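# Fold the sock's toe back onto its foot or heel

## Task

Turn the toe end of the sock back over itself so that it rests on the foot or heel section. Dropping the folded part so it settles there is fine. Finish by opening the grippers and pulling the arms away, because the fold only counts if it stays in place without the robot holding it.

## Robot and tools

Robot: two six-joint arms, left_arm and right_arm, each ending in a parallel gripper. In every per-joint list the order is waist (joint1), shoulder (joint2), elbow (joint3), wrist pitch (joint4), wrist yaw (joint5), wrist roll (joint6), followed by the gripper. Stated joint ranges in radians: waist -2.618 to 3.054, shoulder 0.000 to 3.142, elbow 0.000 to 3.142, wrist pitch -1.571 to 1.571, wrist yaw -1.571 to 1.571, wrist roll -2.094 to 2.094. The true end of each joint may sit up to 0.036 rad either side of these figures.

Frame: one shared scene frame. Its origin is at table-top height, midway between the arms and a few cm behind the table's near edge. +x runs out across the table, +z is up, and left_arm sits on the +y side (base near y=+0.273, right_arm base near y=-0.274). The names left and right do not match image sides. A gripper's fingers point along its own +z and close along its y axis; the reported end_effector_position is the point between the finger pads, just short of the tips.

execute_actions(actions): actions is a list of up to 15 actions. Each action is a table of up to 15 rows, and each row runs for one control step of 1/30 s; if a table has fewer than 15 rows, its final row repeats to fill it. A row always holds 14 numbers in [-1, 1], one list covering both arms: left_arm's six joint values then its opening, then right_arm's six joint values then its opening. Joint values are offsets, not poses: they are measured from where the joints stood when that action began (for a call's first action, the last angles reported), never from the previous row. Scale: 1.0 equals 1.202 rad for the waist, 1.258 for the shoulder, 1.238 for the elbow, 2.073 for wrist pitch, and 2.022 for wrist yaw and wrist roll. The opening is absolute: +1 fully open, -1 closed. An action that would push any joint more than 0.036 rad outside its range is rejected for both arms; if the first action fails this check, or any action is malformed, nothing in the call runs. An empty list simply returns the current state and images.

move(target, speed, blocking): target is one 14-number row laid out as above, whose joint values are offsets from the Joint positions in the most recent result that lists them. All joints travel in step, finishing together, so the hand follows a curve. Paths take between 0.5 and 10 s. speed (rad/s, 0.01 to 2, default 0.5) caps the joint with the longest travel. Gripper openings are applied at the start. The move does not avoid obstacles or the other arm. With blocking=false you get a result after 0.5 s while motion continues; check it with wait(0), and send no rows or moves until a result shows it finished (or call stop). The extra move: line reports how it ended (done, off_target, moving, held, fault), limits=held or limits=none, and each arm's joint farthest from its target.

wait(seconds): 0 to 10 s, arms hold their last command; returns early if a running move finishes. stop(): brakes a running move; the fingers keep going. zoom_image(camera, region): camera is one of cam_head_left, cam_head_right, cam_high, cam_low, cam_left_wrist, cam_right_wrist; region is [x0, y0, x1, y1] in pixels of that 504x504 image, top-left origin, no larger than 504 by 504. read_manual(section): returns licence text only ("licences"). finished_scene(scene): give the current scene's number once the fold is complete and the arms are clear; this is final.

Motion limits: each joint's command is kept within a fixed lead of its measured angle (0.202 rad waist, 0.258 shoulder, 0.238 elbow, 0.573 wrist pitch, 0.522 wrist yaw and roll), and targets are scaled back if they would move the gripper more than 70 mm from its measured spot in one step. Large changes therefore need several actions, and a leftover motion may not complete on its own, so command the rest. Friction can leave a joint up to about 0.031 rad short, and tinier commands may do nothing.

Results: the state line gives each gripper's position in metres and orientation as quat_wxyz in the scene frame (less accurate at long reach). Joint positions and Joint velocities list each arm's joints in rad and rad/s, then the finger-pad gap in m (0.087 is fully open). grip_measured is the opening on the command scale; commanding about 0.02 below it grips firmly. Joint targets shows where joints are currently driven. Torque readings are raw and offset. Step readings list joint angles at sampled steps; HELD marks steps where an arm was held back. "joint command not followed" means the clearance check altered targets; "joint sent to its limit" means a joint was stopped at its end. FAULT, MOTOR HOT and OVER-TEMPERATURE FAULT lines report stops and heating; holding loads warms motors, and very hot ones halt or drop the arm.

Avoid: dropping or flinging the sock, fast slams into the table, hard presses or pushes, and rapid closes that squeeze hard. Keep arms apart; hard contact between them can end the scene. The bar under the bases and the plate behind it stand up to about 3 cm above the table with no warning on contact. Pressing against the table too hard is penalised. Make sure the sock stays folded after release.

Each tool is called by a JSON object that holds its "name" and its "arguments".

## Session

{"name": "execute_actions", "arguments": {"actions": []}}

Scene clock: 0.00 s.
left_arm: end_effector_position=(+0.3834, +0.2835, +0.3816) grip_measured=+1.000 end_effector_quat_wxyz=(+0.712, -0.012, +0.702, +0.015) | right_arm: end_effector_position=(+0.3933, -0.2726, +0.3658) grip_measured=+0.999 end_effector_quat_wxyz=(+0.702, +0.007, +0.712, +0.003)
Joint names: [waist, shoulder, elbow, wrist pitch, wrist yaw, wrist roll]
Joint positions: left_arm=[ 0.004  1.033  1.04   0.006 -0.014  0.002  0.087] | right_arm=[-0.003  1.039  1.032  0.009  0.015  0.014  0.087]
Joint velocities: left_arm=[ 0.002 -0.007 -0.007 -0.007  0.051 -0.022  0.   ] | right_arm=[-0.002  0.007 -0.007 -0.007 -0.037 -0.007  0.001]
Joint torques (N m, as the arm reports them, + toward a larger angle): no reading
Motor temperatures (°C, as the motors report them): left_arm=[26 28 29 28 28 27] | right_arm=[26 28 26 25 27 26]
Joint targets: left_arm=[0.004 1.033 1.040 0.006 -0.014 0.002] | right_arm=[-0.003 1.039 1.032 0.009 0.015 0.014]

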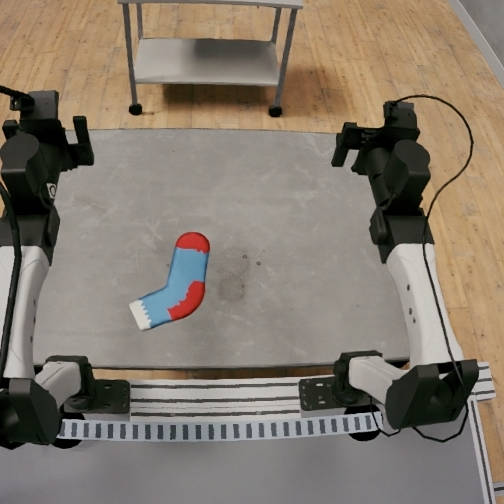

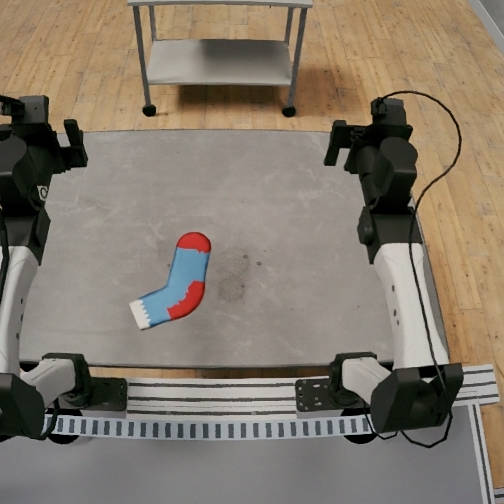

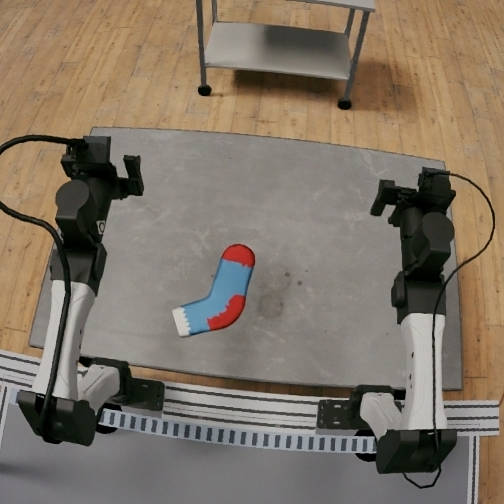

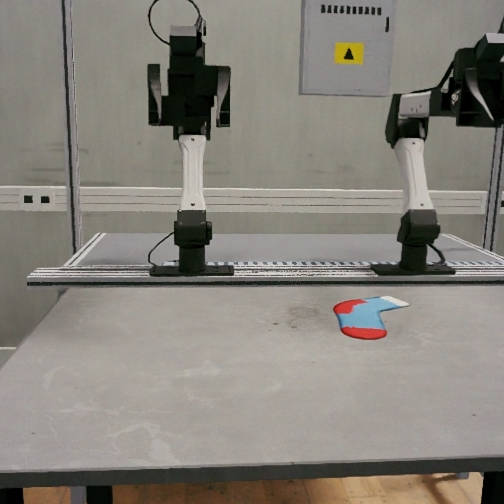

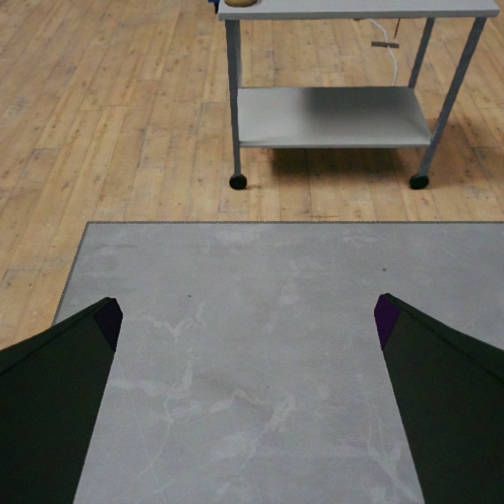

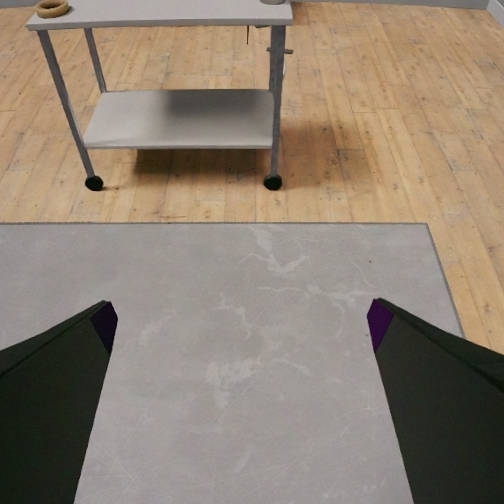

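{"name": "move", "arguments": {"target": [-0.46,0.918,0.749,-0.523,0.007,0,1,0,0,0,0,0,0,1], "speed": 1.0}}

Scene clock: 37.77 s.
left_arm: end_effector_position=(+0.3967, +0.0420, +0.1009) grip_measured=+1.000 end_effector_quat_wxyz=(+0.140, +0.261, +0.954, -0.036) | right_arm: end_effector_position=(+0.3932, -0.2726, +0.3652) grip_measured=+0.999 end_effector_quat_wxyz=(+0.701, +0.007, +0.713, +0.003)
Joint names: [waist, shoulder, elbow, wrist pitch, wrist yaw, wrist roll]
Joint positions: left_arm=[-0.552  2.18   1.955 -1.056 -0.002  0.002  0.087] | right_arm=[-0.003  1.039  1.032  0.006  0.015  0.014  0.087]
Joint velocities: left_arm=[-0.012 -0.017 -0.007  0.037  0.022 -0.037  0.   ] | right_arm=[ 0.012  0.012 -0.017 -0.007  0.007  0.022 -0.001]
Joint torques (N m, as the arm reports them, + toward a larger angle): left_arm=[  0.5  -11.7    9.75   0.67  -0.03   0.04] | right_arm=[ 0.   -2.9   8.62  1.67  0.02  0.16]
Motor temperatures (°C, as the motors report them): left_arm=[26 29 35 35 28 27] | right_arm=[26 28 29 30 27 26]
Joint targets: left_arm=[-0.549 2.188 1.967 -1.079 -0.000 0.002] | right_arm=[-0.003 1.039 1.032 0.009 0.015 0.014]
move: off_target (left_arm); limits=none; left_arm: farthest joint: the wrist pitch, 0.022 radians from its target (1.084 radians at the start); right_arm: farthest joint: the wrist pitch, 0.003 radians from its target (0.001 radians at the start)
camera_calibration (this result's frames):
cam_left_wrist: T_world_to_cam=[[-0.52168, -0.853139, -0.00215549, 0.239421], [-0.707437, 0.431171, 0.560021, 0.224971], [-0.476847, 0.293677, -0.828475, 0.402002], [0, 0, 0, 1]] pos_world=[0.475748, -0.0108001, 0.207576]
cam_right_wrist: T_world_to_cam=[[-0.014134, -0.9999, -0.000200514, -0.271427], [-0.774025, 0.0110681, -0.633059, 0.562376], [0.632998, -0.00879247, -0.774104, 0.168554], [0, 0, 0, 1]] pos_world=[0.324762, -0.276142, 0.486441]

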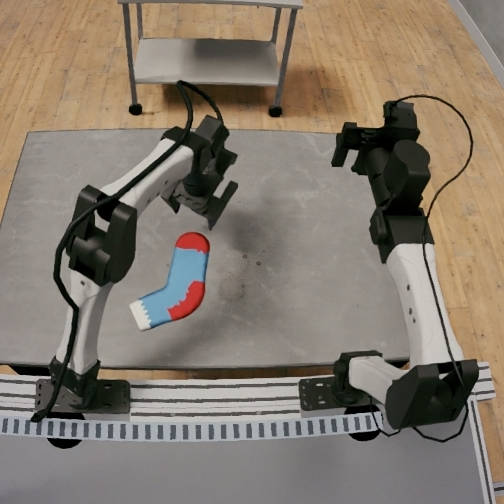

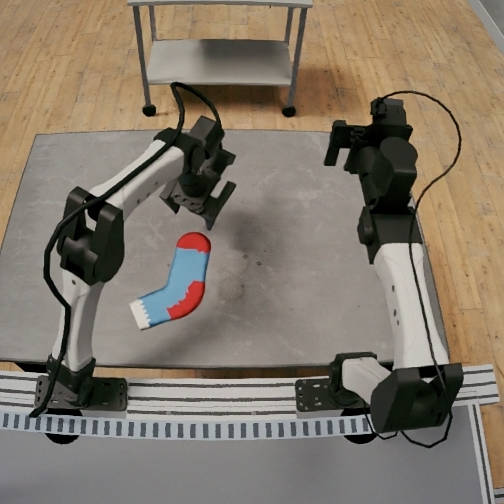

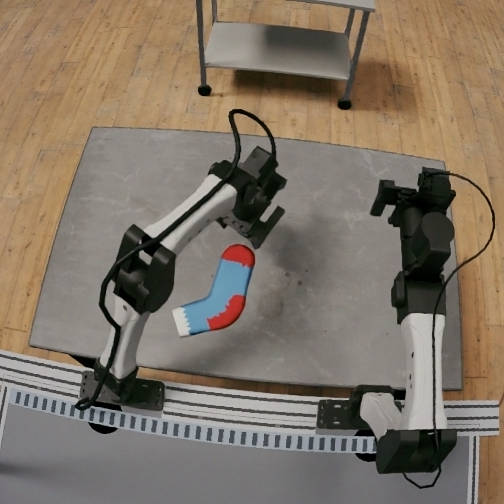

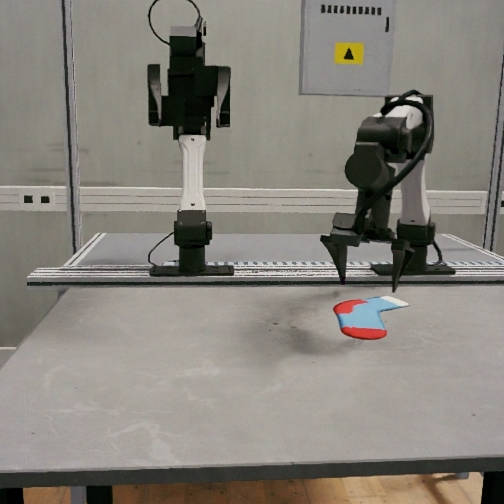

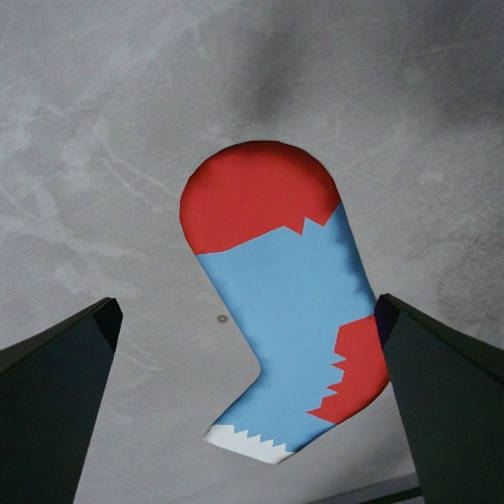

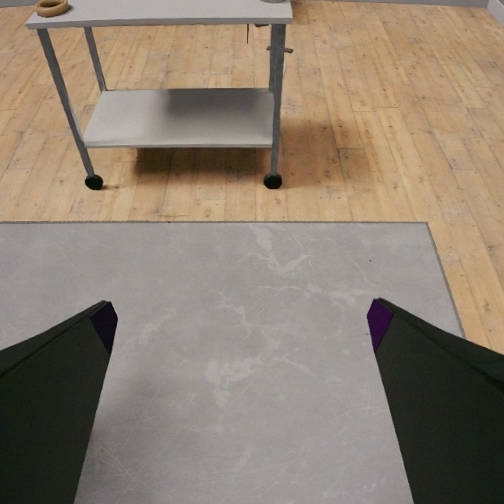

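{"name": "move", "arguments": {"target": [0.032,0.238,0.195,-0.083,0,-0.205,1,0,0,0,0,0,0,1]}}

Scene clock: 50.43 s.
left_arm: end_effector_position=(+0.3997, +0.0373, +0.0358) grip_measured=+1.000 end_effector_quat_wxyz=(+0.038, +0.049, +0.998, -0.016) | right_arm: end_effector_position=(+0.3932, -0.2726, +0.3650) grip_measured=+0.999 end_effector_quat_wxyz=(+0.701, +0.007, +0.713, +0.003)
Joint names: [waist, shoulder, elbow, wrist pitch, wrist yaw, wrist roll]
Joint positions: left_arm=[-0.522  2.46   2.18  -1.209 -0.002 -0.405  0.087] | right_arm=[-0.003  1.039  1.032  0.005  0.015  0.014  0.087]
Joint velocities: left_arm=[ 0.012 -0.012  0.002  0.051  0.022 -0.051  0.   ] | right_arm=[-0.002 -0.022 -0.002  0.007  0.007 -0.022  0.   ]
Joint torques (N m, as the arm reports them, + toward a larger angle): left_arm=[  1.23 -12.16   9.68   0.24  -0.14  -0.08] | right_arm=[-0.01 -2.91  8.62  1.66  0.02  0.16]
Motor temperatures (°C, as the motors report them): left_arm=[26 35 36 33 28 27] | right_arm=[26 28 30 30 27 26]
Joint targets: left_arm=[-0.514 2.479 2.197 -1.228 -0.002 -0.412] | right_arm=[-0.003 1.039 1.032 0.006 0.015 0.014]
move: done; limits=none; left_arm: farthest joint: the shoulder, 0.019 radians from its target (0.299 radians at the start); right_arm: farthest joint: the wrist pitch, 0.001 radians from its target (0.000 radians at the start)
camera_calibration (this result's frames):
cam_left_wrist: T_world_to_cam=[[-0.112627, -0.993048, 0.0342241, 0.0772718], [-0.684253, 0.102488, 0.722007, 0.262762], [-0.720495, 0.0578994, -0.691038, 0.45212], [0, 0, 0, 1]] pos_world=[0.514248, 0.0236273, 0.120071]
cam_right_wrist: T_world_to_cam=[[-0.0141326, -0.9999, -0.000173458, -0.271438], [-0.774749, 0.01106, -0.632173, 0.562114], [0.632111, -0.00879985, -0.774827, 0.168978], [0, 0, 0, 1]] pos_world=[0.324848, -0.276141, 0.486235]

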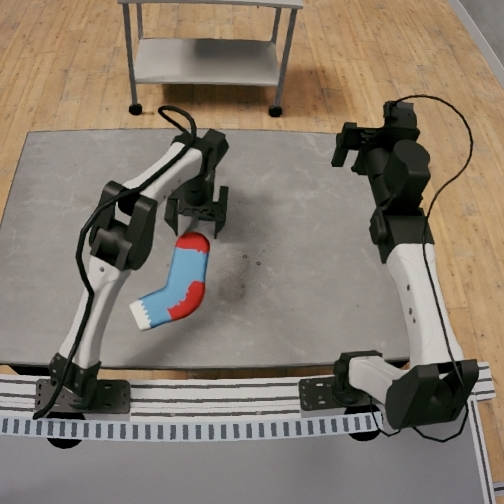

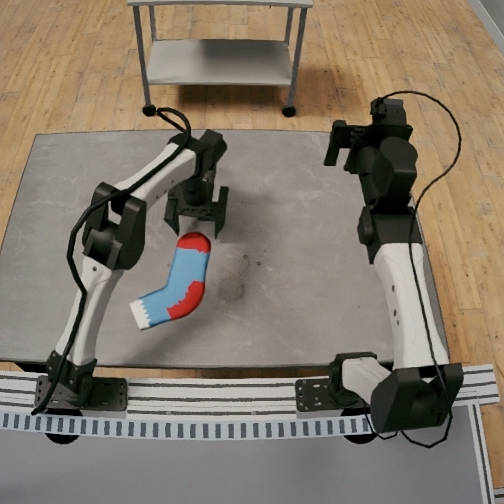

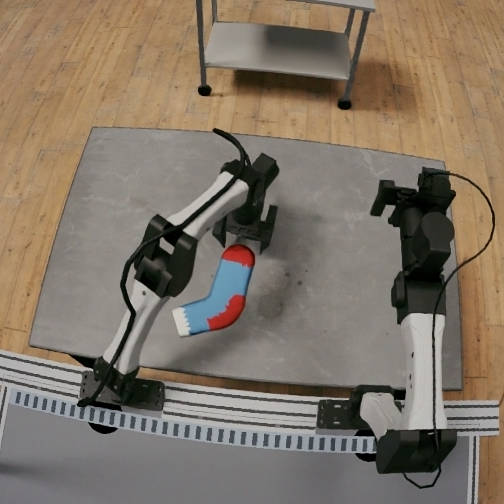

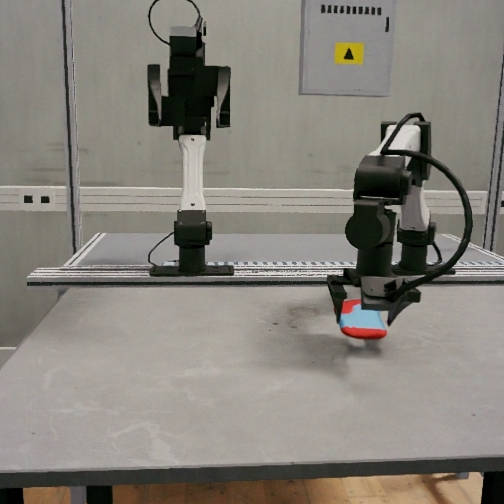

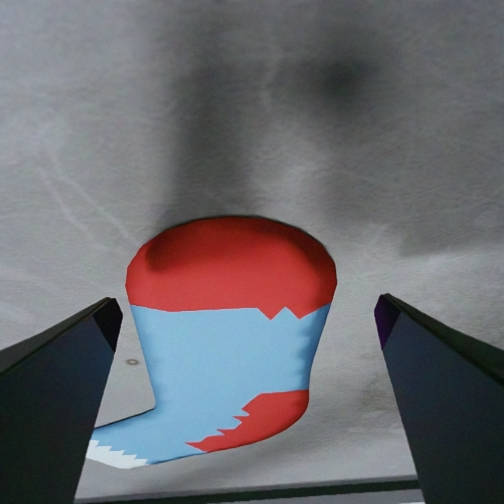

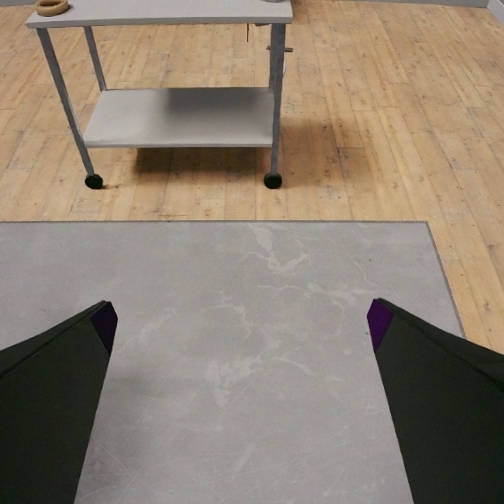

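{"name": "move", "arguments": {"target": [0.012,0.064,0.012,0,0,0,1,0,0,0,0,0,0,1], "speed": 0.12}}

Scene clock: 55.40 s.
left_arm: end_effector_position=(+0.3970, +0.0400, +0.0159) grip_measured=+1.000 end_effector_quat_wxyz=(+0.018, +0.047, +0.999, -0.007) | right_arm: end_effector_position=(+0.3931, -0.2726, +0.3647) grip_measured=+0.999 end_effector_quat_wxyz=(+0.700, +0.007, +0.714, +0.003)
Joint names: [waist, shoulder, elbow, wrist pitch, wrist yaw, wrist roll]
Joint positions: left_arm=[-0.519  2.509  2.186 -1.209 -0.    -0.405  0.087] | right_arm=[-0.003  1.039  1.032  0.004  0.015  0.014  0.087]
Joint velocities: left_arm=[-0.022  0.007 -0.017  0.007 -0.022 -0.022  0.   ] | right_arm=[-0.007  0.002  0.007 -0.037 -0.007 -0.037 -0.   ]
Joint torques (N m, as the arm reports them, + toward a larger angle): left_arm=[  1.48 -11.34   8.94   0.43  -0.16   0.04] | right_arm=[-0.01 -2.91  8.62  1.66  0.02  0.16]
Motor temperatures (°C, as the motors report them): left_arm=[26 37 36 33 28 27] | right_arm=[26 28 30 31 27 26]
Joint targets: left_arm=[-0.508 2.541 2.195 -1.209 -0.002 -0.405] | right_arm=[-0.003 1.039 1.032 0.005 0.015 0.014]
move: off_target (left_arm); limits=none; left_arm: farthest joint: the shoulder, 0.032 radians from its target (0.080 radians at the start); right_arm: farthest joint: the wrist pitch, 0.001 radians from its target (0.000 radians at the start)
camera_calibration (this result's frames):
cam_left_wrist: T_world_to_cam=[[-0.108167, -0.993955, 0.0187929, 0.0788225], [-0.656084, 0.0855753, 0.749821, 0.263981], [-0.746896, 0.0687763, -0.661374, 0.445831], [0, 0, 0, 1]] pos_world=[0.514709, 0.0250932, 0.0954416]
cam_right_wrist: T_world_to_cam=[[-0.0141311, -0.9999, -0.000146402, -0.271449], [-0.775472, 0.0110518, -0.631286, 0.561851], [0.631224, -0.00880724, -0.77555, 0.169401], [0, 0, 0, 1]] pos_world=[0.324934, -0.27614, 0.486028]

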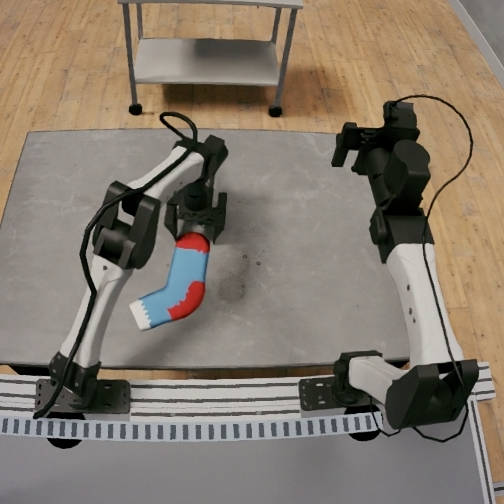

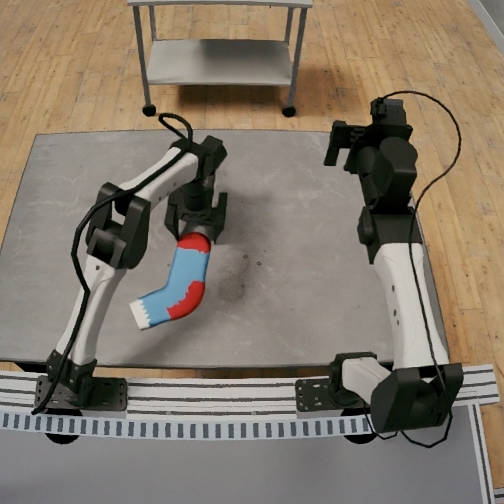

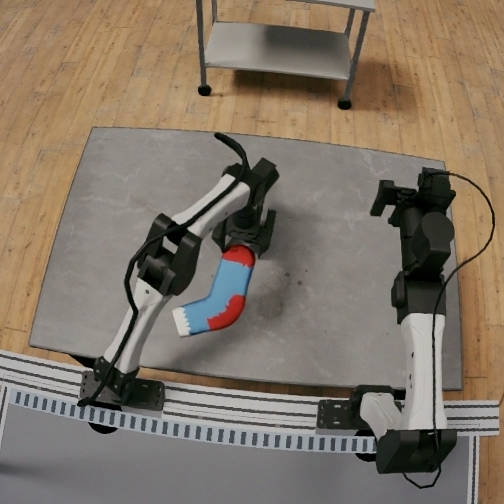

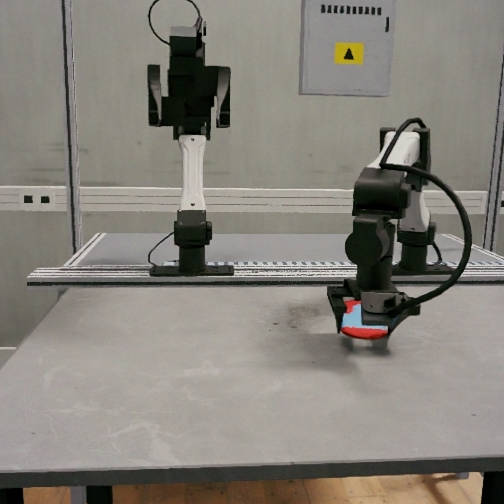

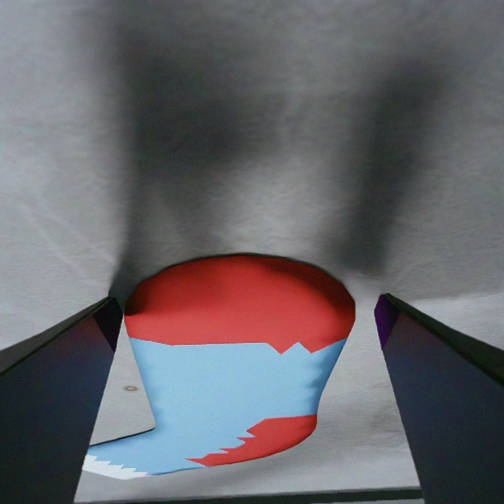

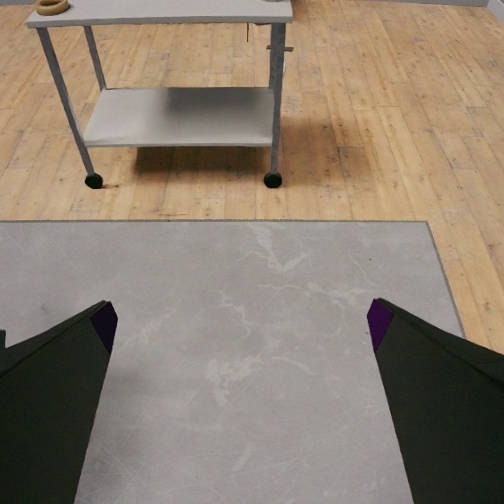

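The fingers appear to be touching the table, so I'm closing them slowly with light downward pressure.

{"name": "execute_actions", "arguments": {"actions": [[[0,0.03,0,0,0,0,0.9,0,0,0,0,0,0,1],[0,0.03,0,0,0,0,0.8,0,0,0,0,0,0,1],[0,0.03,0,0,0,0,0.7,0,0,0,0,0,0,1],[0,0.03,0,0,0,0,0.6,0,0,0,0,0,0,1],[0,0.03,0,0,0,0,0.5,0,0,0,0,0,0,1],[0,0.03,0,0,0,0,0.4,0,0,0,0,0,0,1],[0,0.03,0,0,0,0,0.3,0,0,0,0,0,0,1],[0,0.03,0,0,0,0,0.2,0,0,0,0,0,0,1],[0,0.03,0,0,0,0,0.1,0,0,0,0,0,0,1],[0,0.03,0,0,0,0,0,0,0,0,0,0,0,1]],[[0,0.03,0,0,0,0,-0.1,0,0,0,0,0,0,1],[0,0.03,0,0,0,0,-0.2,0,0,0,0,0,0,1],[0,0.03,0,0,0,0,-0.3,0,0,0,0,0,0,1],[0,0.03,0,0,0,0,-0.4,0,0,0,0,0,0,1],[0,0.03,0,0,0,0,-0.5,0,0,0,0,0,0,1],[0,0.03,0,0,0,0,-0.6,0,0,0,0,0,0,1],[0,0.03,0,0,0,0,-0.7,0,0,0,0,0,0,1],[0,0.03,0,0,0,0,-0.8,0,0,0,0,0,0,1],[0,0.03,0,0,0,0,-0.9,0,0,0,0,0,0,1],[0,0.03,0,0,0,0,-1,0,0,0,0,0,0,1]],[[0,0.02,0,0,0,0,-1,0,0,0,0,0,0,1]]]}}

Scene clock: 72.77 s.
left_arm: end_effector_position=(+0.3972, +0.0430, +0.0152) grip_measured=-0.951 end_effector_quat_wxyz=(+0.019, +0.047, +0.999, +0.000) | right_arm: end_effector_position=(+0.3929, -0.2726, +0.3637) grip_measured=+0.999 end_effector_quat_wxyz=(+0.699, +0.007, +0.715, +0.003)
Joint names: [waist, shoulder, elbow, wrist pitch, wrist yaw, wrist roll]
Joint positions: left_arm=[-0.519  2.51   2.186 -1.214 -0.015 -0.405  0.002] | right_arm=[-0.003  1.039  1.032  0.     0.015  0.014  0.087]
Joint velocities: left_arm=[ 0.017 -0.007 -0.002  0.007 -0.037  0.037  0.   ] | right_arm=[-0.007 -0.012 -0.012 -0.022 -0.022 -0.007  0.   ]
Joint torques (N m, as the arm reports them, + toward a larger angle): left_arm=[  0.45 -12.02   8.17   0.4   -0.13   0.01] | right_arm=[-0.01 -2.91  8.63  1.67  0.02  0.16]
Motor temperatures (°C, as the motors report them): left_arm=[26 42 37 32 28 27] | right_arm=[26 28 31 32 27 26]
Joint targets: left_arm=[-0.519 2.535 2.186 -1.214 -0.015 -0.405] | right_arm=[-0.003 1.039 1.032 0.001 0.015 0.014]
Step readings (joint positions; steps 1 to 15: 1st action; 16 to 30: 2nd action; 31 to 45: 3rd action):
0: left_arm=[-0.519 2.509 2.186 -1.209 -0.000 -0.405] | right_arm=[-0.003 1.039 1.032 0.004 0.015 0.014]
1: left_arm=[-0.519 2.509 2.186 -1.209 -0.002 -0.405] | right_arm=[-0.003 1.039 1.032 0.004 0.015 0.014]
2: left_arm=[-0.519 2.509 2.186 -1.211 -0.006 -0.405] | right_arm=[-0.003 1.039 1.032 0.004 0.015 0.014]
4: left_arm=[-0.519 2.510 2.186 -1.214 -0.014 -0.405] | right_arm=[-0.003 1.039 1.032 0.003 0.015 0.014]
8: left_arm=[-0.519 2.510 2.186 -1.214 -0.014 -0.405] | right_arm=[-0.003 1.039 1.032 0.003 0.015 0.014]
15: left_arm=[-0.519 2.510 2.186 -1.214 -0.014 -0.405] | right_arm=[-0.003 1.039 1.032 0.003 0.015 0.014]
16: left_arm=[-0.519 2.510 2.186 -1.214 -0.015 -0.405] | right_arm=[-0.003 1.039 1.032 0.003 0.015 0.014]
17: left_arm=[-0.519 2.510 2.186 -1.214 -0.015 -0.405] | right_arm=[-0.003 1.039 1.032 0.003 0.015 0.014]
19: left_arm=[-0.519 2.510 2.186 -1.214 -0.015 -0.405] | right_arm=[-0.003 1.039 1.032 0.002 0.015 0.014]
23: left_arm=[-0.519 2.510 2.186 -1.214 -0.015 -0.405] | right_arm=[-0.003 1.039 1.032 0.002 0.015 0.014]
30: left_arm=[-0.519 2.510 2.186 -1.214 -0.015 -0.405] | right_arm=[-0.003 1.039 1.032 0.002 0.015 0.014]
31: left_arm=[-0.519 2.510 2.186 -1.214 -0.015 -0.405] | right_arm=[-0.003 1.039 1.032 0.001 0.015 0.014]
32: left_arm=[-0.519 2.510 2.186 -1.214 -0.015 -0.405] | right_arm=[-0.003 1.039 1.032 0.001 0.015 0.014]
34: left_arm=[-0.519 2.510 2.186 -1.214 -0.015 -0.405] | right_arm=[-0.003 1.039 1.032 0.001 0.015 0.014]
38: left_arm=[-0.519 2.510 2.186 -1.214 -0.015 -0.405] | right_arm=[-0.003 1.039 1.032 0.001 0.015 0.014]
45: Joint positions above
camera_calibration (this result's frames):
cam_left_wrist: T_world_to_cam=[[-0.108035, -0.994142, 0.00319265, 0.0820392], [-0.657536, 0.0738637, 0.749793, 0.265526], [-0.745637, 0.0789049, -0.661664, 0.444373], [0, 0, 0, 1]] pos_world=[0.514797, 0.0268827, 0.0946739]
cam_right_wrist: T_world_to_cam=[[-0.014126, -0.9999, -0.0000562303, -0.271487], [-0.777874, 0.0110247, -0.628324, 0.560973], [0.628261, -0.00883194, -0.777952, 0.17081], [0, 0, 0, 1]] pos_world=[0.325219, -0.276136, 0.485339]

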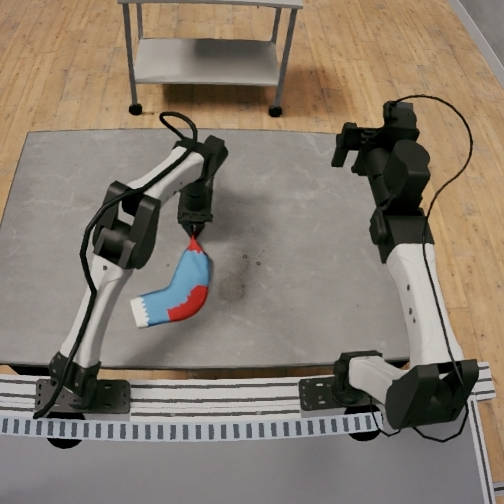

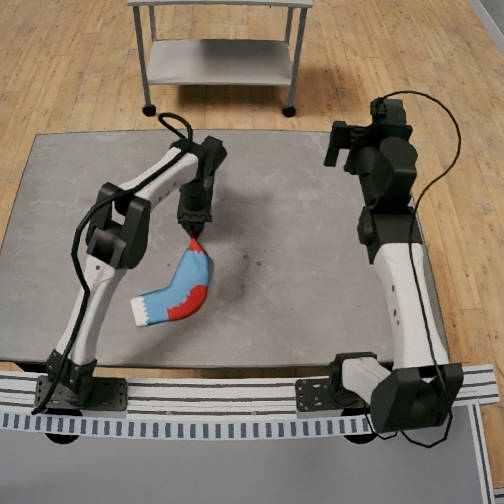

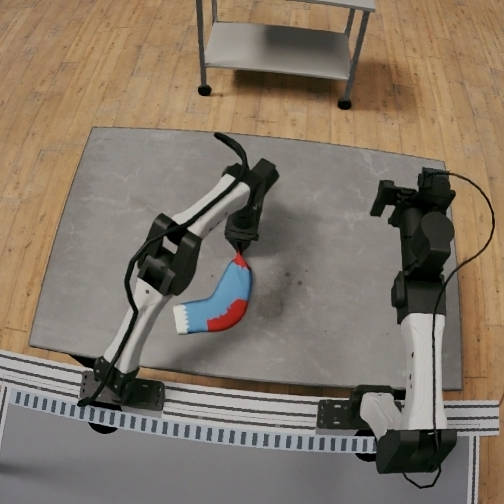

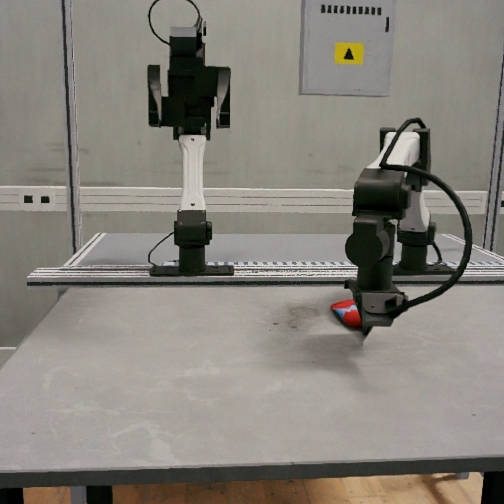

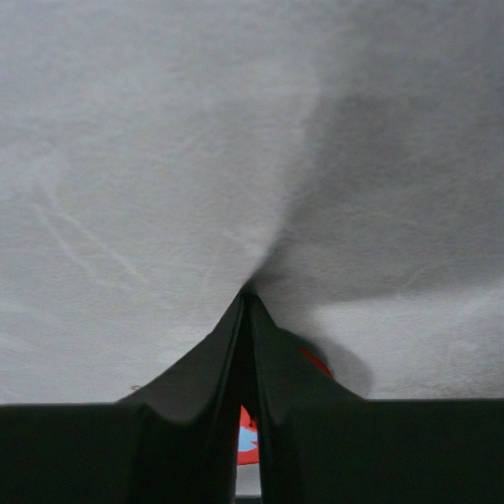

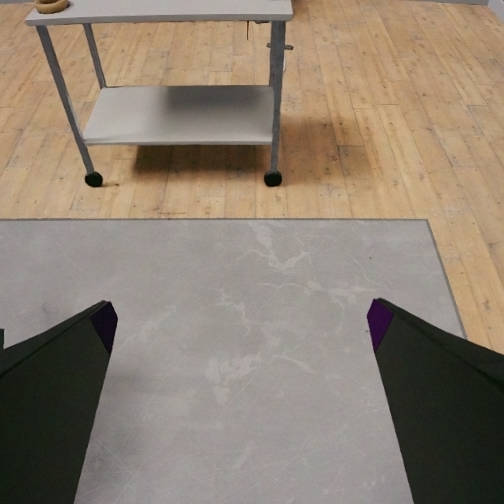

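{"name": "move", "arguments": {"target": [-0.04,-0.40,-0.448,0.141,0,0,-1,0,0,0,0,0,0,1], "speed": 0.5}}

{"name": "zoom_image", "arguments": {"camera": "cam_head_right", "region": [100,180,280,360]}}

Scene clock: 82.90 s.
left_arm: end_effector_position=(+0.3551, +0.0470, +0.0907) grip_measured=-0.951 end_effector_quat_wxyz=(+0.131, +0.065, +0.988, -0.057) | right_arm: end_effector_position=(+0.3929, -0.2726, +0.3634) grip_measured=+0.999 end_effector_quat_wxyz=(+0.699, +0.007, +0.716, +0.003)
Joint names: [waist, shoulder, elbow, wrist pitch, wrist yaw, wrist roll]
Joint positions: left_arm=[-0.559  2.01   1.654 -0.929 -0.015 -0.405  0.002] | right_arm=[-0.003  1.039  1.032 -0.001  0.015  0.014  0.087]
Joint velocities: left_arm=[ 0.017 -0.012  0.007  0.051 -0.066 -0.037 -0.   ] | right_arm=[ 0.007  0.002  0.002 -0.051 -0.066 -0.037 -0.001]
Joint torques (N m, as the arm reports them, + toward a larger angle): left_arm=[ -0.09 -11.2    6.41   0.92  -0.08   0.01] | right_arm=[ 0.   -2.9   8.62  1.66  0.02  0.16]
Motor temperatures (°C, as the motors report them): left_arm=[26 44 37 31 28 27] | right_arm=[26 28 32 32 27 26]
Joint targets: left_arm=[-0.567 2.007 1.631 -0.921 -0.015 -0.405] | right_arm=[-0.003 1.039 1.032 0.000 0.015 0.014]
move: off_target (left_arm); limits=none; left_arm: farthest joint: the elbow, 0.022 radians from its target (0.554 radians at the start); right_arm: farthest joint: the wrist pitch, 0.001 radians from its target (0.000 radians at the start)
camera_calibration (this result's frames):
cam_left_wrist: T_world_to_cam=[[-0.15896, -0.982394, 0.098155, 0.0901392], [-0.798103, 0.186388, 0.572968, 0.241557], [-0.581175, 0.0127412, -0.813679, 0.421091], [0, 0, 0, 1]] pos_world=[0.451843, 0.0381637, 0.195381]
cam_right_wrist: T_world_to_cam=[[-0.0141244, -0.9999, -0.0000291827, -0.271498], [-0.778593, 0.0110165, -0.627433, 0.560709], [0.627371, -0.00883937, -0.778671, 0.171232], [0, 0, 0, 1]] pos_world=[0.325303, -0.276135, 0.485132]

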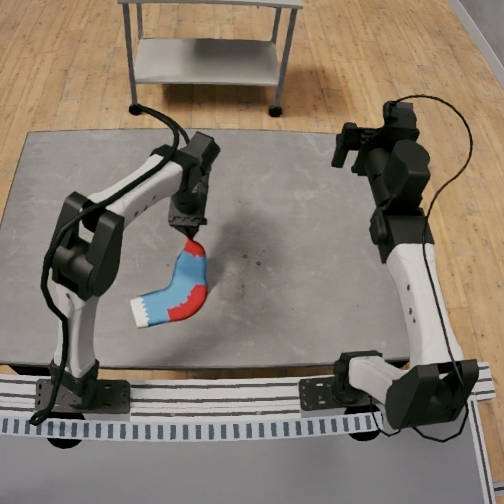

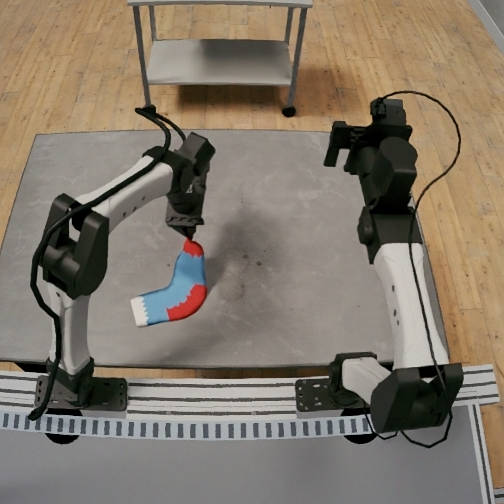

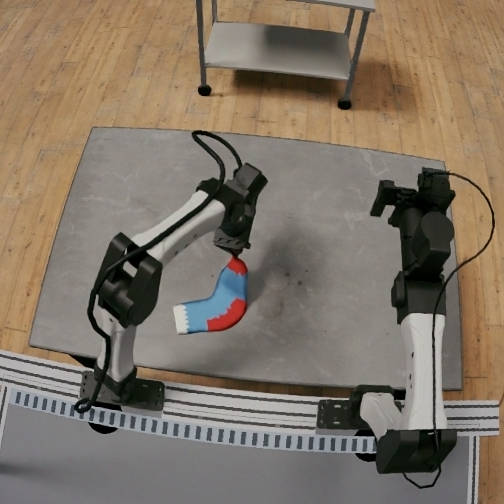

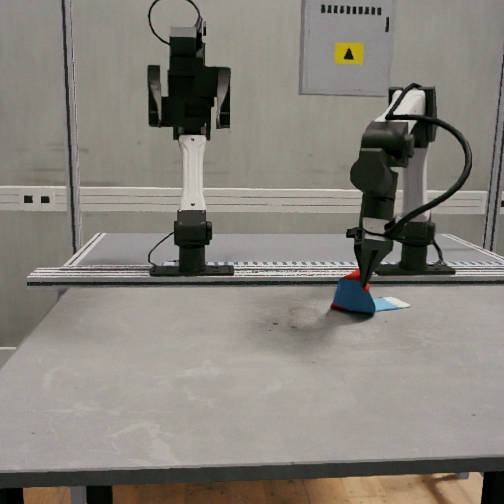

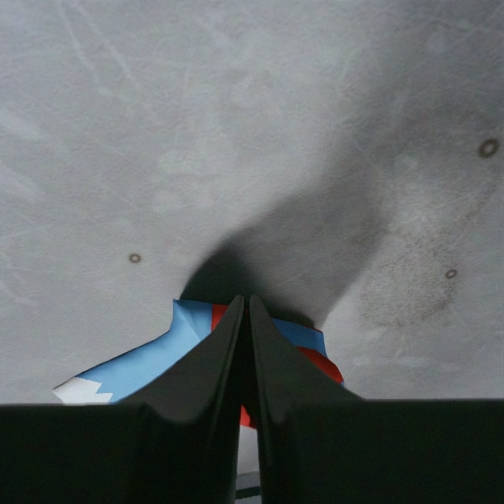

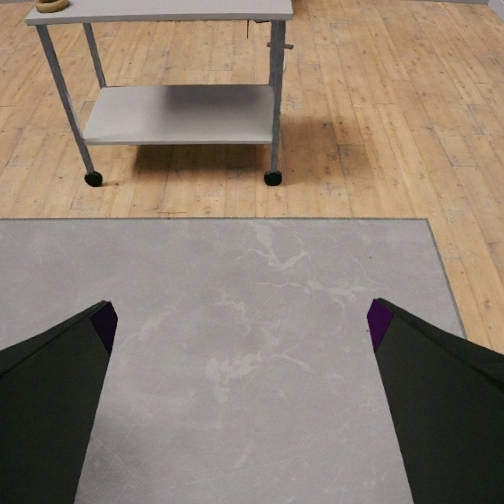

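Region (100, 180, 280, 360) of cam_head_right's 504x504 image, scaled by 2.800, with more detail than that image has.

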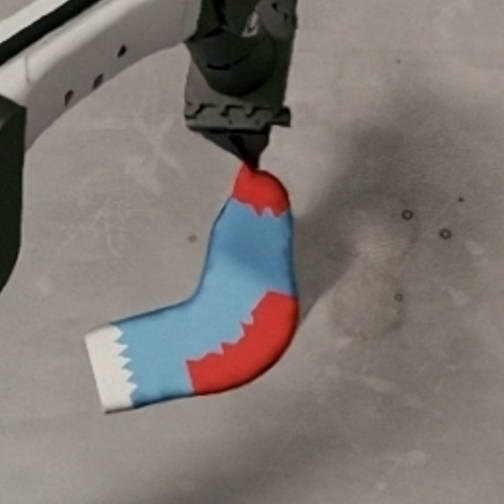

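{"name": "move", "arguments": {"target": [-0.09,-0.418,-0.57,0.218,0,0,-1,0,0,0,0,0,0,1], "speed": 0.5}}

{"name": "zoom_image", "arguments": {"camera": "cam_head_right", "region": [100,180,280,360]}}

Scene clock: 92.00 s.
left_arm: end_effector_position=(+0.2724, +0.0567, +0.0925) grip_measured=-0.951 end_effector_quat_wxyz=(+0.246, +0.110, +0.954, -0.132) | right_arm: end_effector_position=(+0.3928, -0.2726, +0.3632) grip_measured=+0.999 end_effector_quat_wxyz=(+0.698, +0.007, +0.716, +0.003)
Joint names: [waist, shoulder, elbow, wrist pitch, wrist yaw, wrist roll]
Joint positions: left_arm=[-0.658  1.494  0.971 -0.482 -0.015 -0.405  0.002] | right_arm=[-0.003  1.039  1.032 -0.002  0.015  0.014  0.087]
Joint velocities: left_arm=[-0.002 -0.002  0.012 -0.051 -0.007 -0.066 -0.   ] | right_arm=[ 0.007 -0.007 -0.007 -0.066 -0.022 -0.081  0.   ]
Joint torques (N m, as the arm reports them, + toward a larger angle): left_arm=[-0.54 -7.28  6.63  1.39 -0.08  0.01] | right_arm=[-0.01 -2.92  8.64  1.66  0.02  0.16]
Motor temperatures (°C, as the motors report them): left_arm=[26 45 36 32 28 27] | right_arm=[26 29 32 32 27 26]
Joint targets: left_arm=[-0.667 1.484 0.948 -0.477 -0.015 -0.405] | right_arm=[-0.003 1.039 1.032 -0.001 0.015 0.014]
move: off_target (left_arm); limits=none; left_arm: farthest joint: the elbow, 0.022 radians from its target (0.705 radians at the start); right_arm: farthest joint: the wrist pitch, 0.001 radians from its target (0.000 radians at the start)
camera_calibration (this result's frames):
cam_left_wrist: T_world_to_cam=[[-0.28965, -0.93691, 0.19571, 0.110381], [-0.878138, 0.341472, 0.335069, 0.207698], [-0.380759, -0.0748081, -0.921643, 0.334748], [0, 0, 0, 1]] pos_world=[0.341817, 0.0575357, 0.217323]
cam_right_wrist: T_world_to_cam=[[-0.0141227, -0.9999, -0.0000021369, -0.27151], [-0.77931, 0.0110084, -0.626542, 0.560444], [0.626479, -0.00884682, -0.779388, 0.171653], [0, 0, 0, 1]] pos_world=[0.325388, -0.276134, 0.484925]

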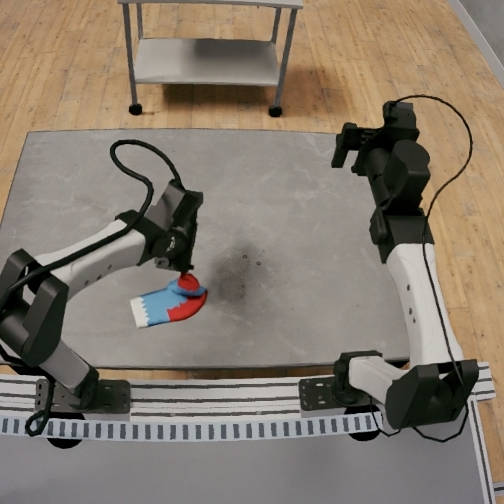

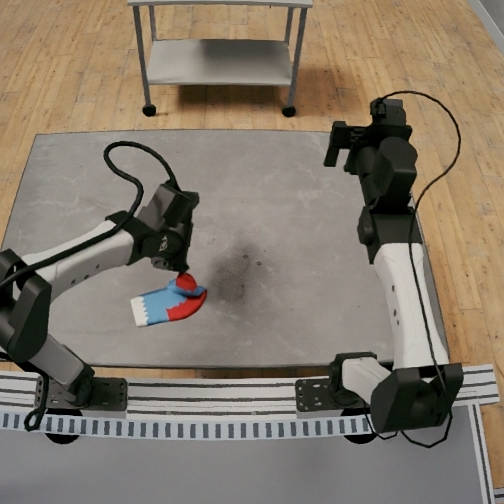

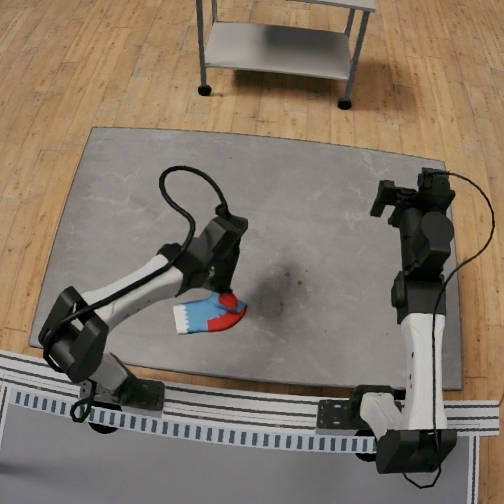

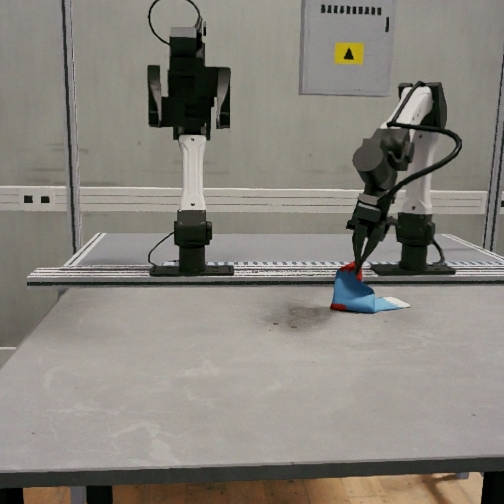

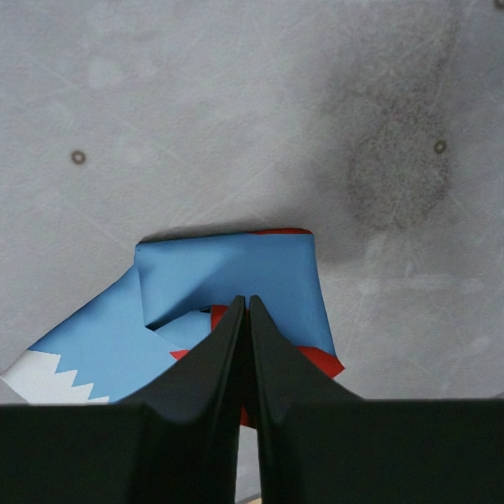

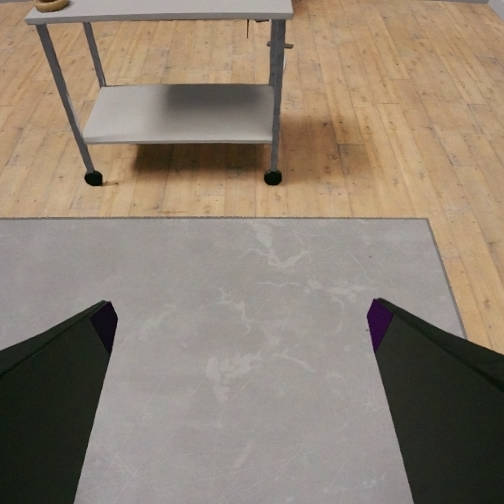

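Region (100, 180, 280, 360) of cam_head_right's 504x504 image, scaled by 2.800, with more detail than that image has.

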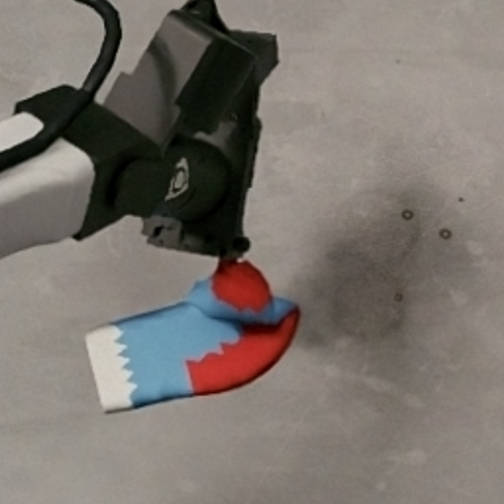

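{"name": "move", "arguments": {"target": [0.068,0,-0.372,0.458,0,0,-1,0,0,0,0,0,0,1], "speed": 0.7}}

{"name": "zoom_image", "arguments": {"camera": "cam_low", "region": [280,200,460,360]}}

Scene clock: 106.03 s.
left_arm: end_effector_position=(+0.3267, +0.0515, +0.0748) grip_measured=-0.951 end_effector_quat_wxyz=(+0.456, +0.066, +0.857, -0.232) | right_arm: end_effector_position=(+0.3928, -0.2726, +0.3629) grip_measured=+0.999 end_effector_quat_wxyz=(+0.698, +0.007, +0.716, +0.003)
Joint names: [waist, shoulder, elbow, wrist pitch, wrist yaw, wrist roll]
Joint positions: left_arm=[-0.586  1.494  0.531  0.466 -0.015 -0.405  0.002] | right_arm=[-0.003  1.039  1.032 -0.003  0.015  0.014  0.087]
Joint velocities: left_arm=[-0.002 -0.012 -0.002  0.007  0.037 -0.051  0.   ] | right_arm=[-0.007  0.012  0.007 -0.066 -0.051  0.007 -0.   ]
Joint torques (N m, as the arm reports them, + toward a larger angle): left_arm=[ 1.12 -5.49  6.04  1.96 -0.09  0.03] | right_arm=[-0.02 -2.9   8.63  1.66  0.02  0.16]
Motor temperatures (°C, as the motors report them): left_arm=[26 42 36 34 28 27] | right_arm=[26 29 32 33 27 26]
Joint targets: left_arm=[-0.577 1.494 0.510 0.467 -0.015 -0.405] | right_arm=[-0.003 1.039 1.032 -0.002 0.015 0.014]
move: off_target (left_arm); limits=none; left_arm: farthest joint: the elbow, 0.021 radians from its target (0.460 radians at the start); right_arm: farthest joint: the wrist pitch, 0.001 radians from its target (0.000 radians at the start)
camera_calibration (this result's frames):
cam_left_wrist: T_world_to_cam=[[-0.337532, -0.881861, 0.329232, 0.127501], [-0.940778, 0.304234, -0.149592, 0.321755], [0.0317554, -0.360226, -0.932324, 0.219491], [0, 0, 0, 1]] pos_world=[0.338766, 0.0936155, 0.210792]
cam_right_wrist: T_world_to_cam=[[-0.0141211, -0.9999, 0.0000249071, -0.271521], [-0.780027, 0.0110003, -0.62565, 0.560179], [0.625587, -0.00885427, -0.780104, 0.172075], [0, 0, 0, 1]] pos_world=[0.325472, -0.276133, 0.484718]

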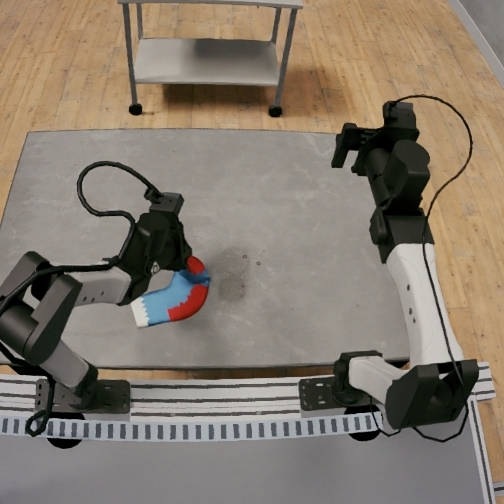

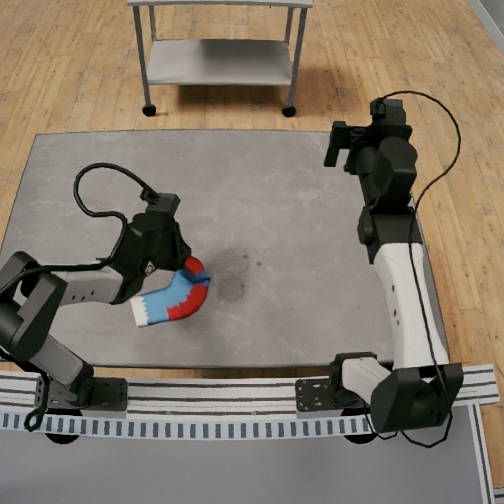

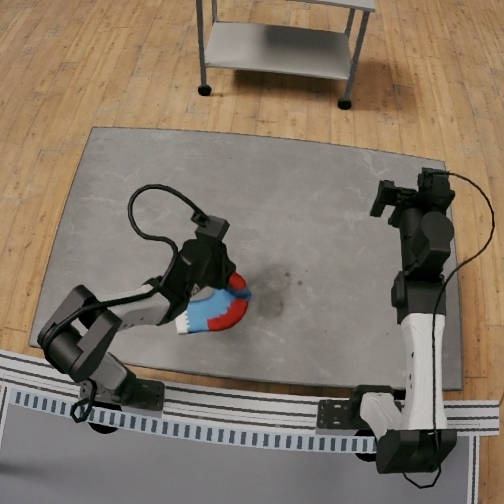

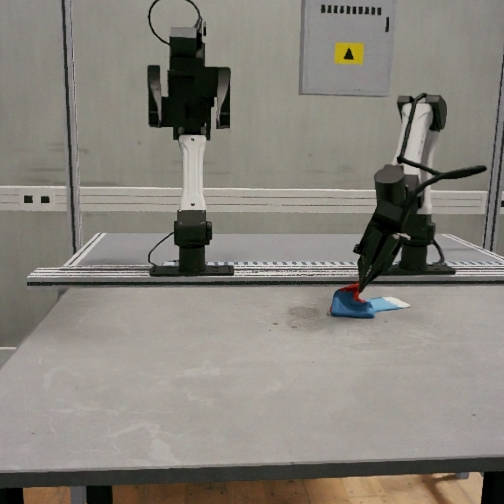

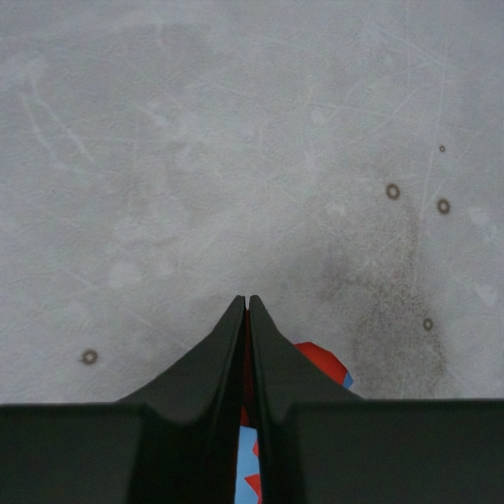

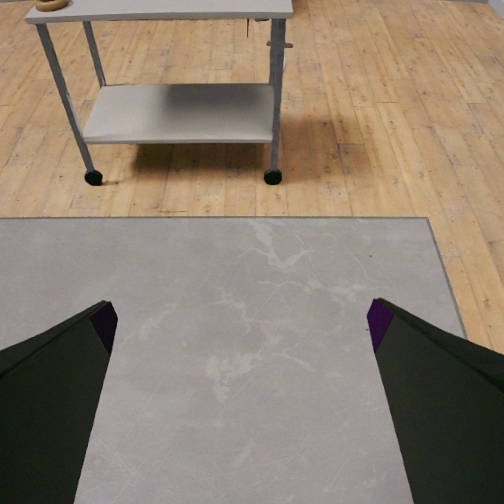

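Region (280, 200, 460, 360) of cam_low's 504x504 image, scaled by 2.800, with more detail than that image has.

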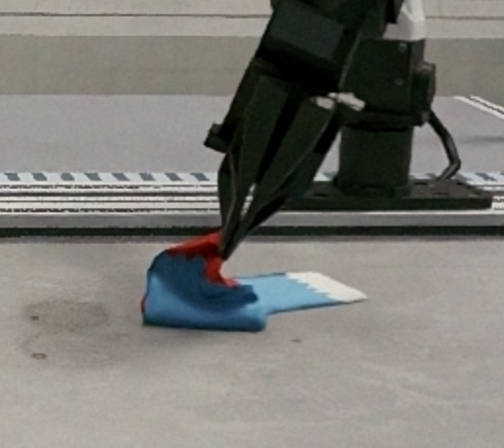

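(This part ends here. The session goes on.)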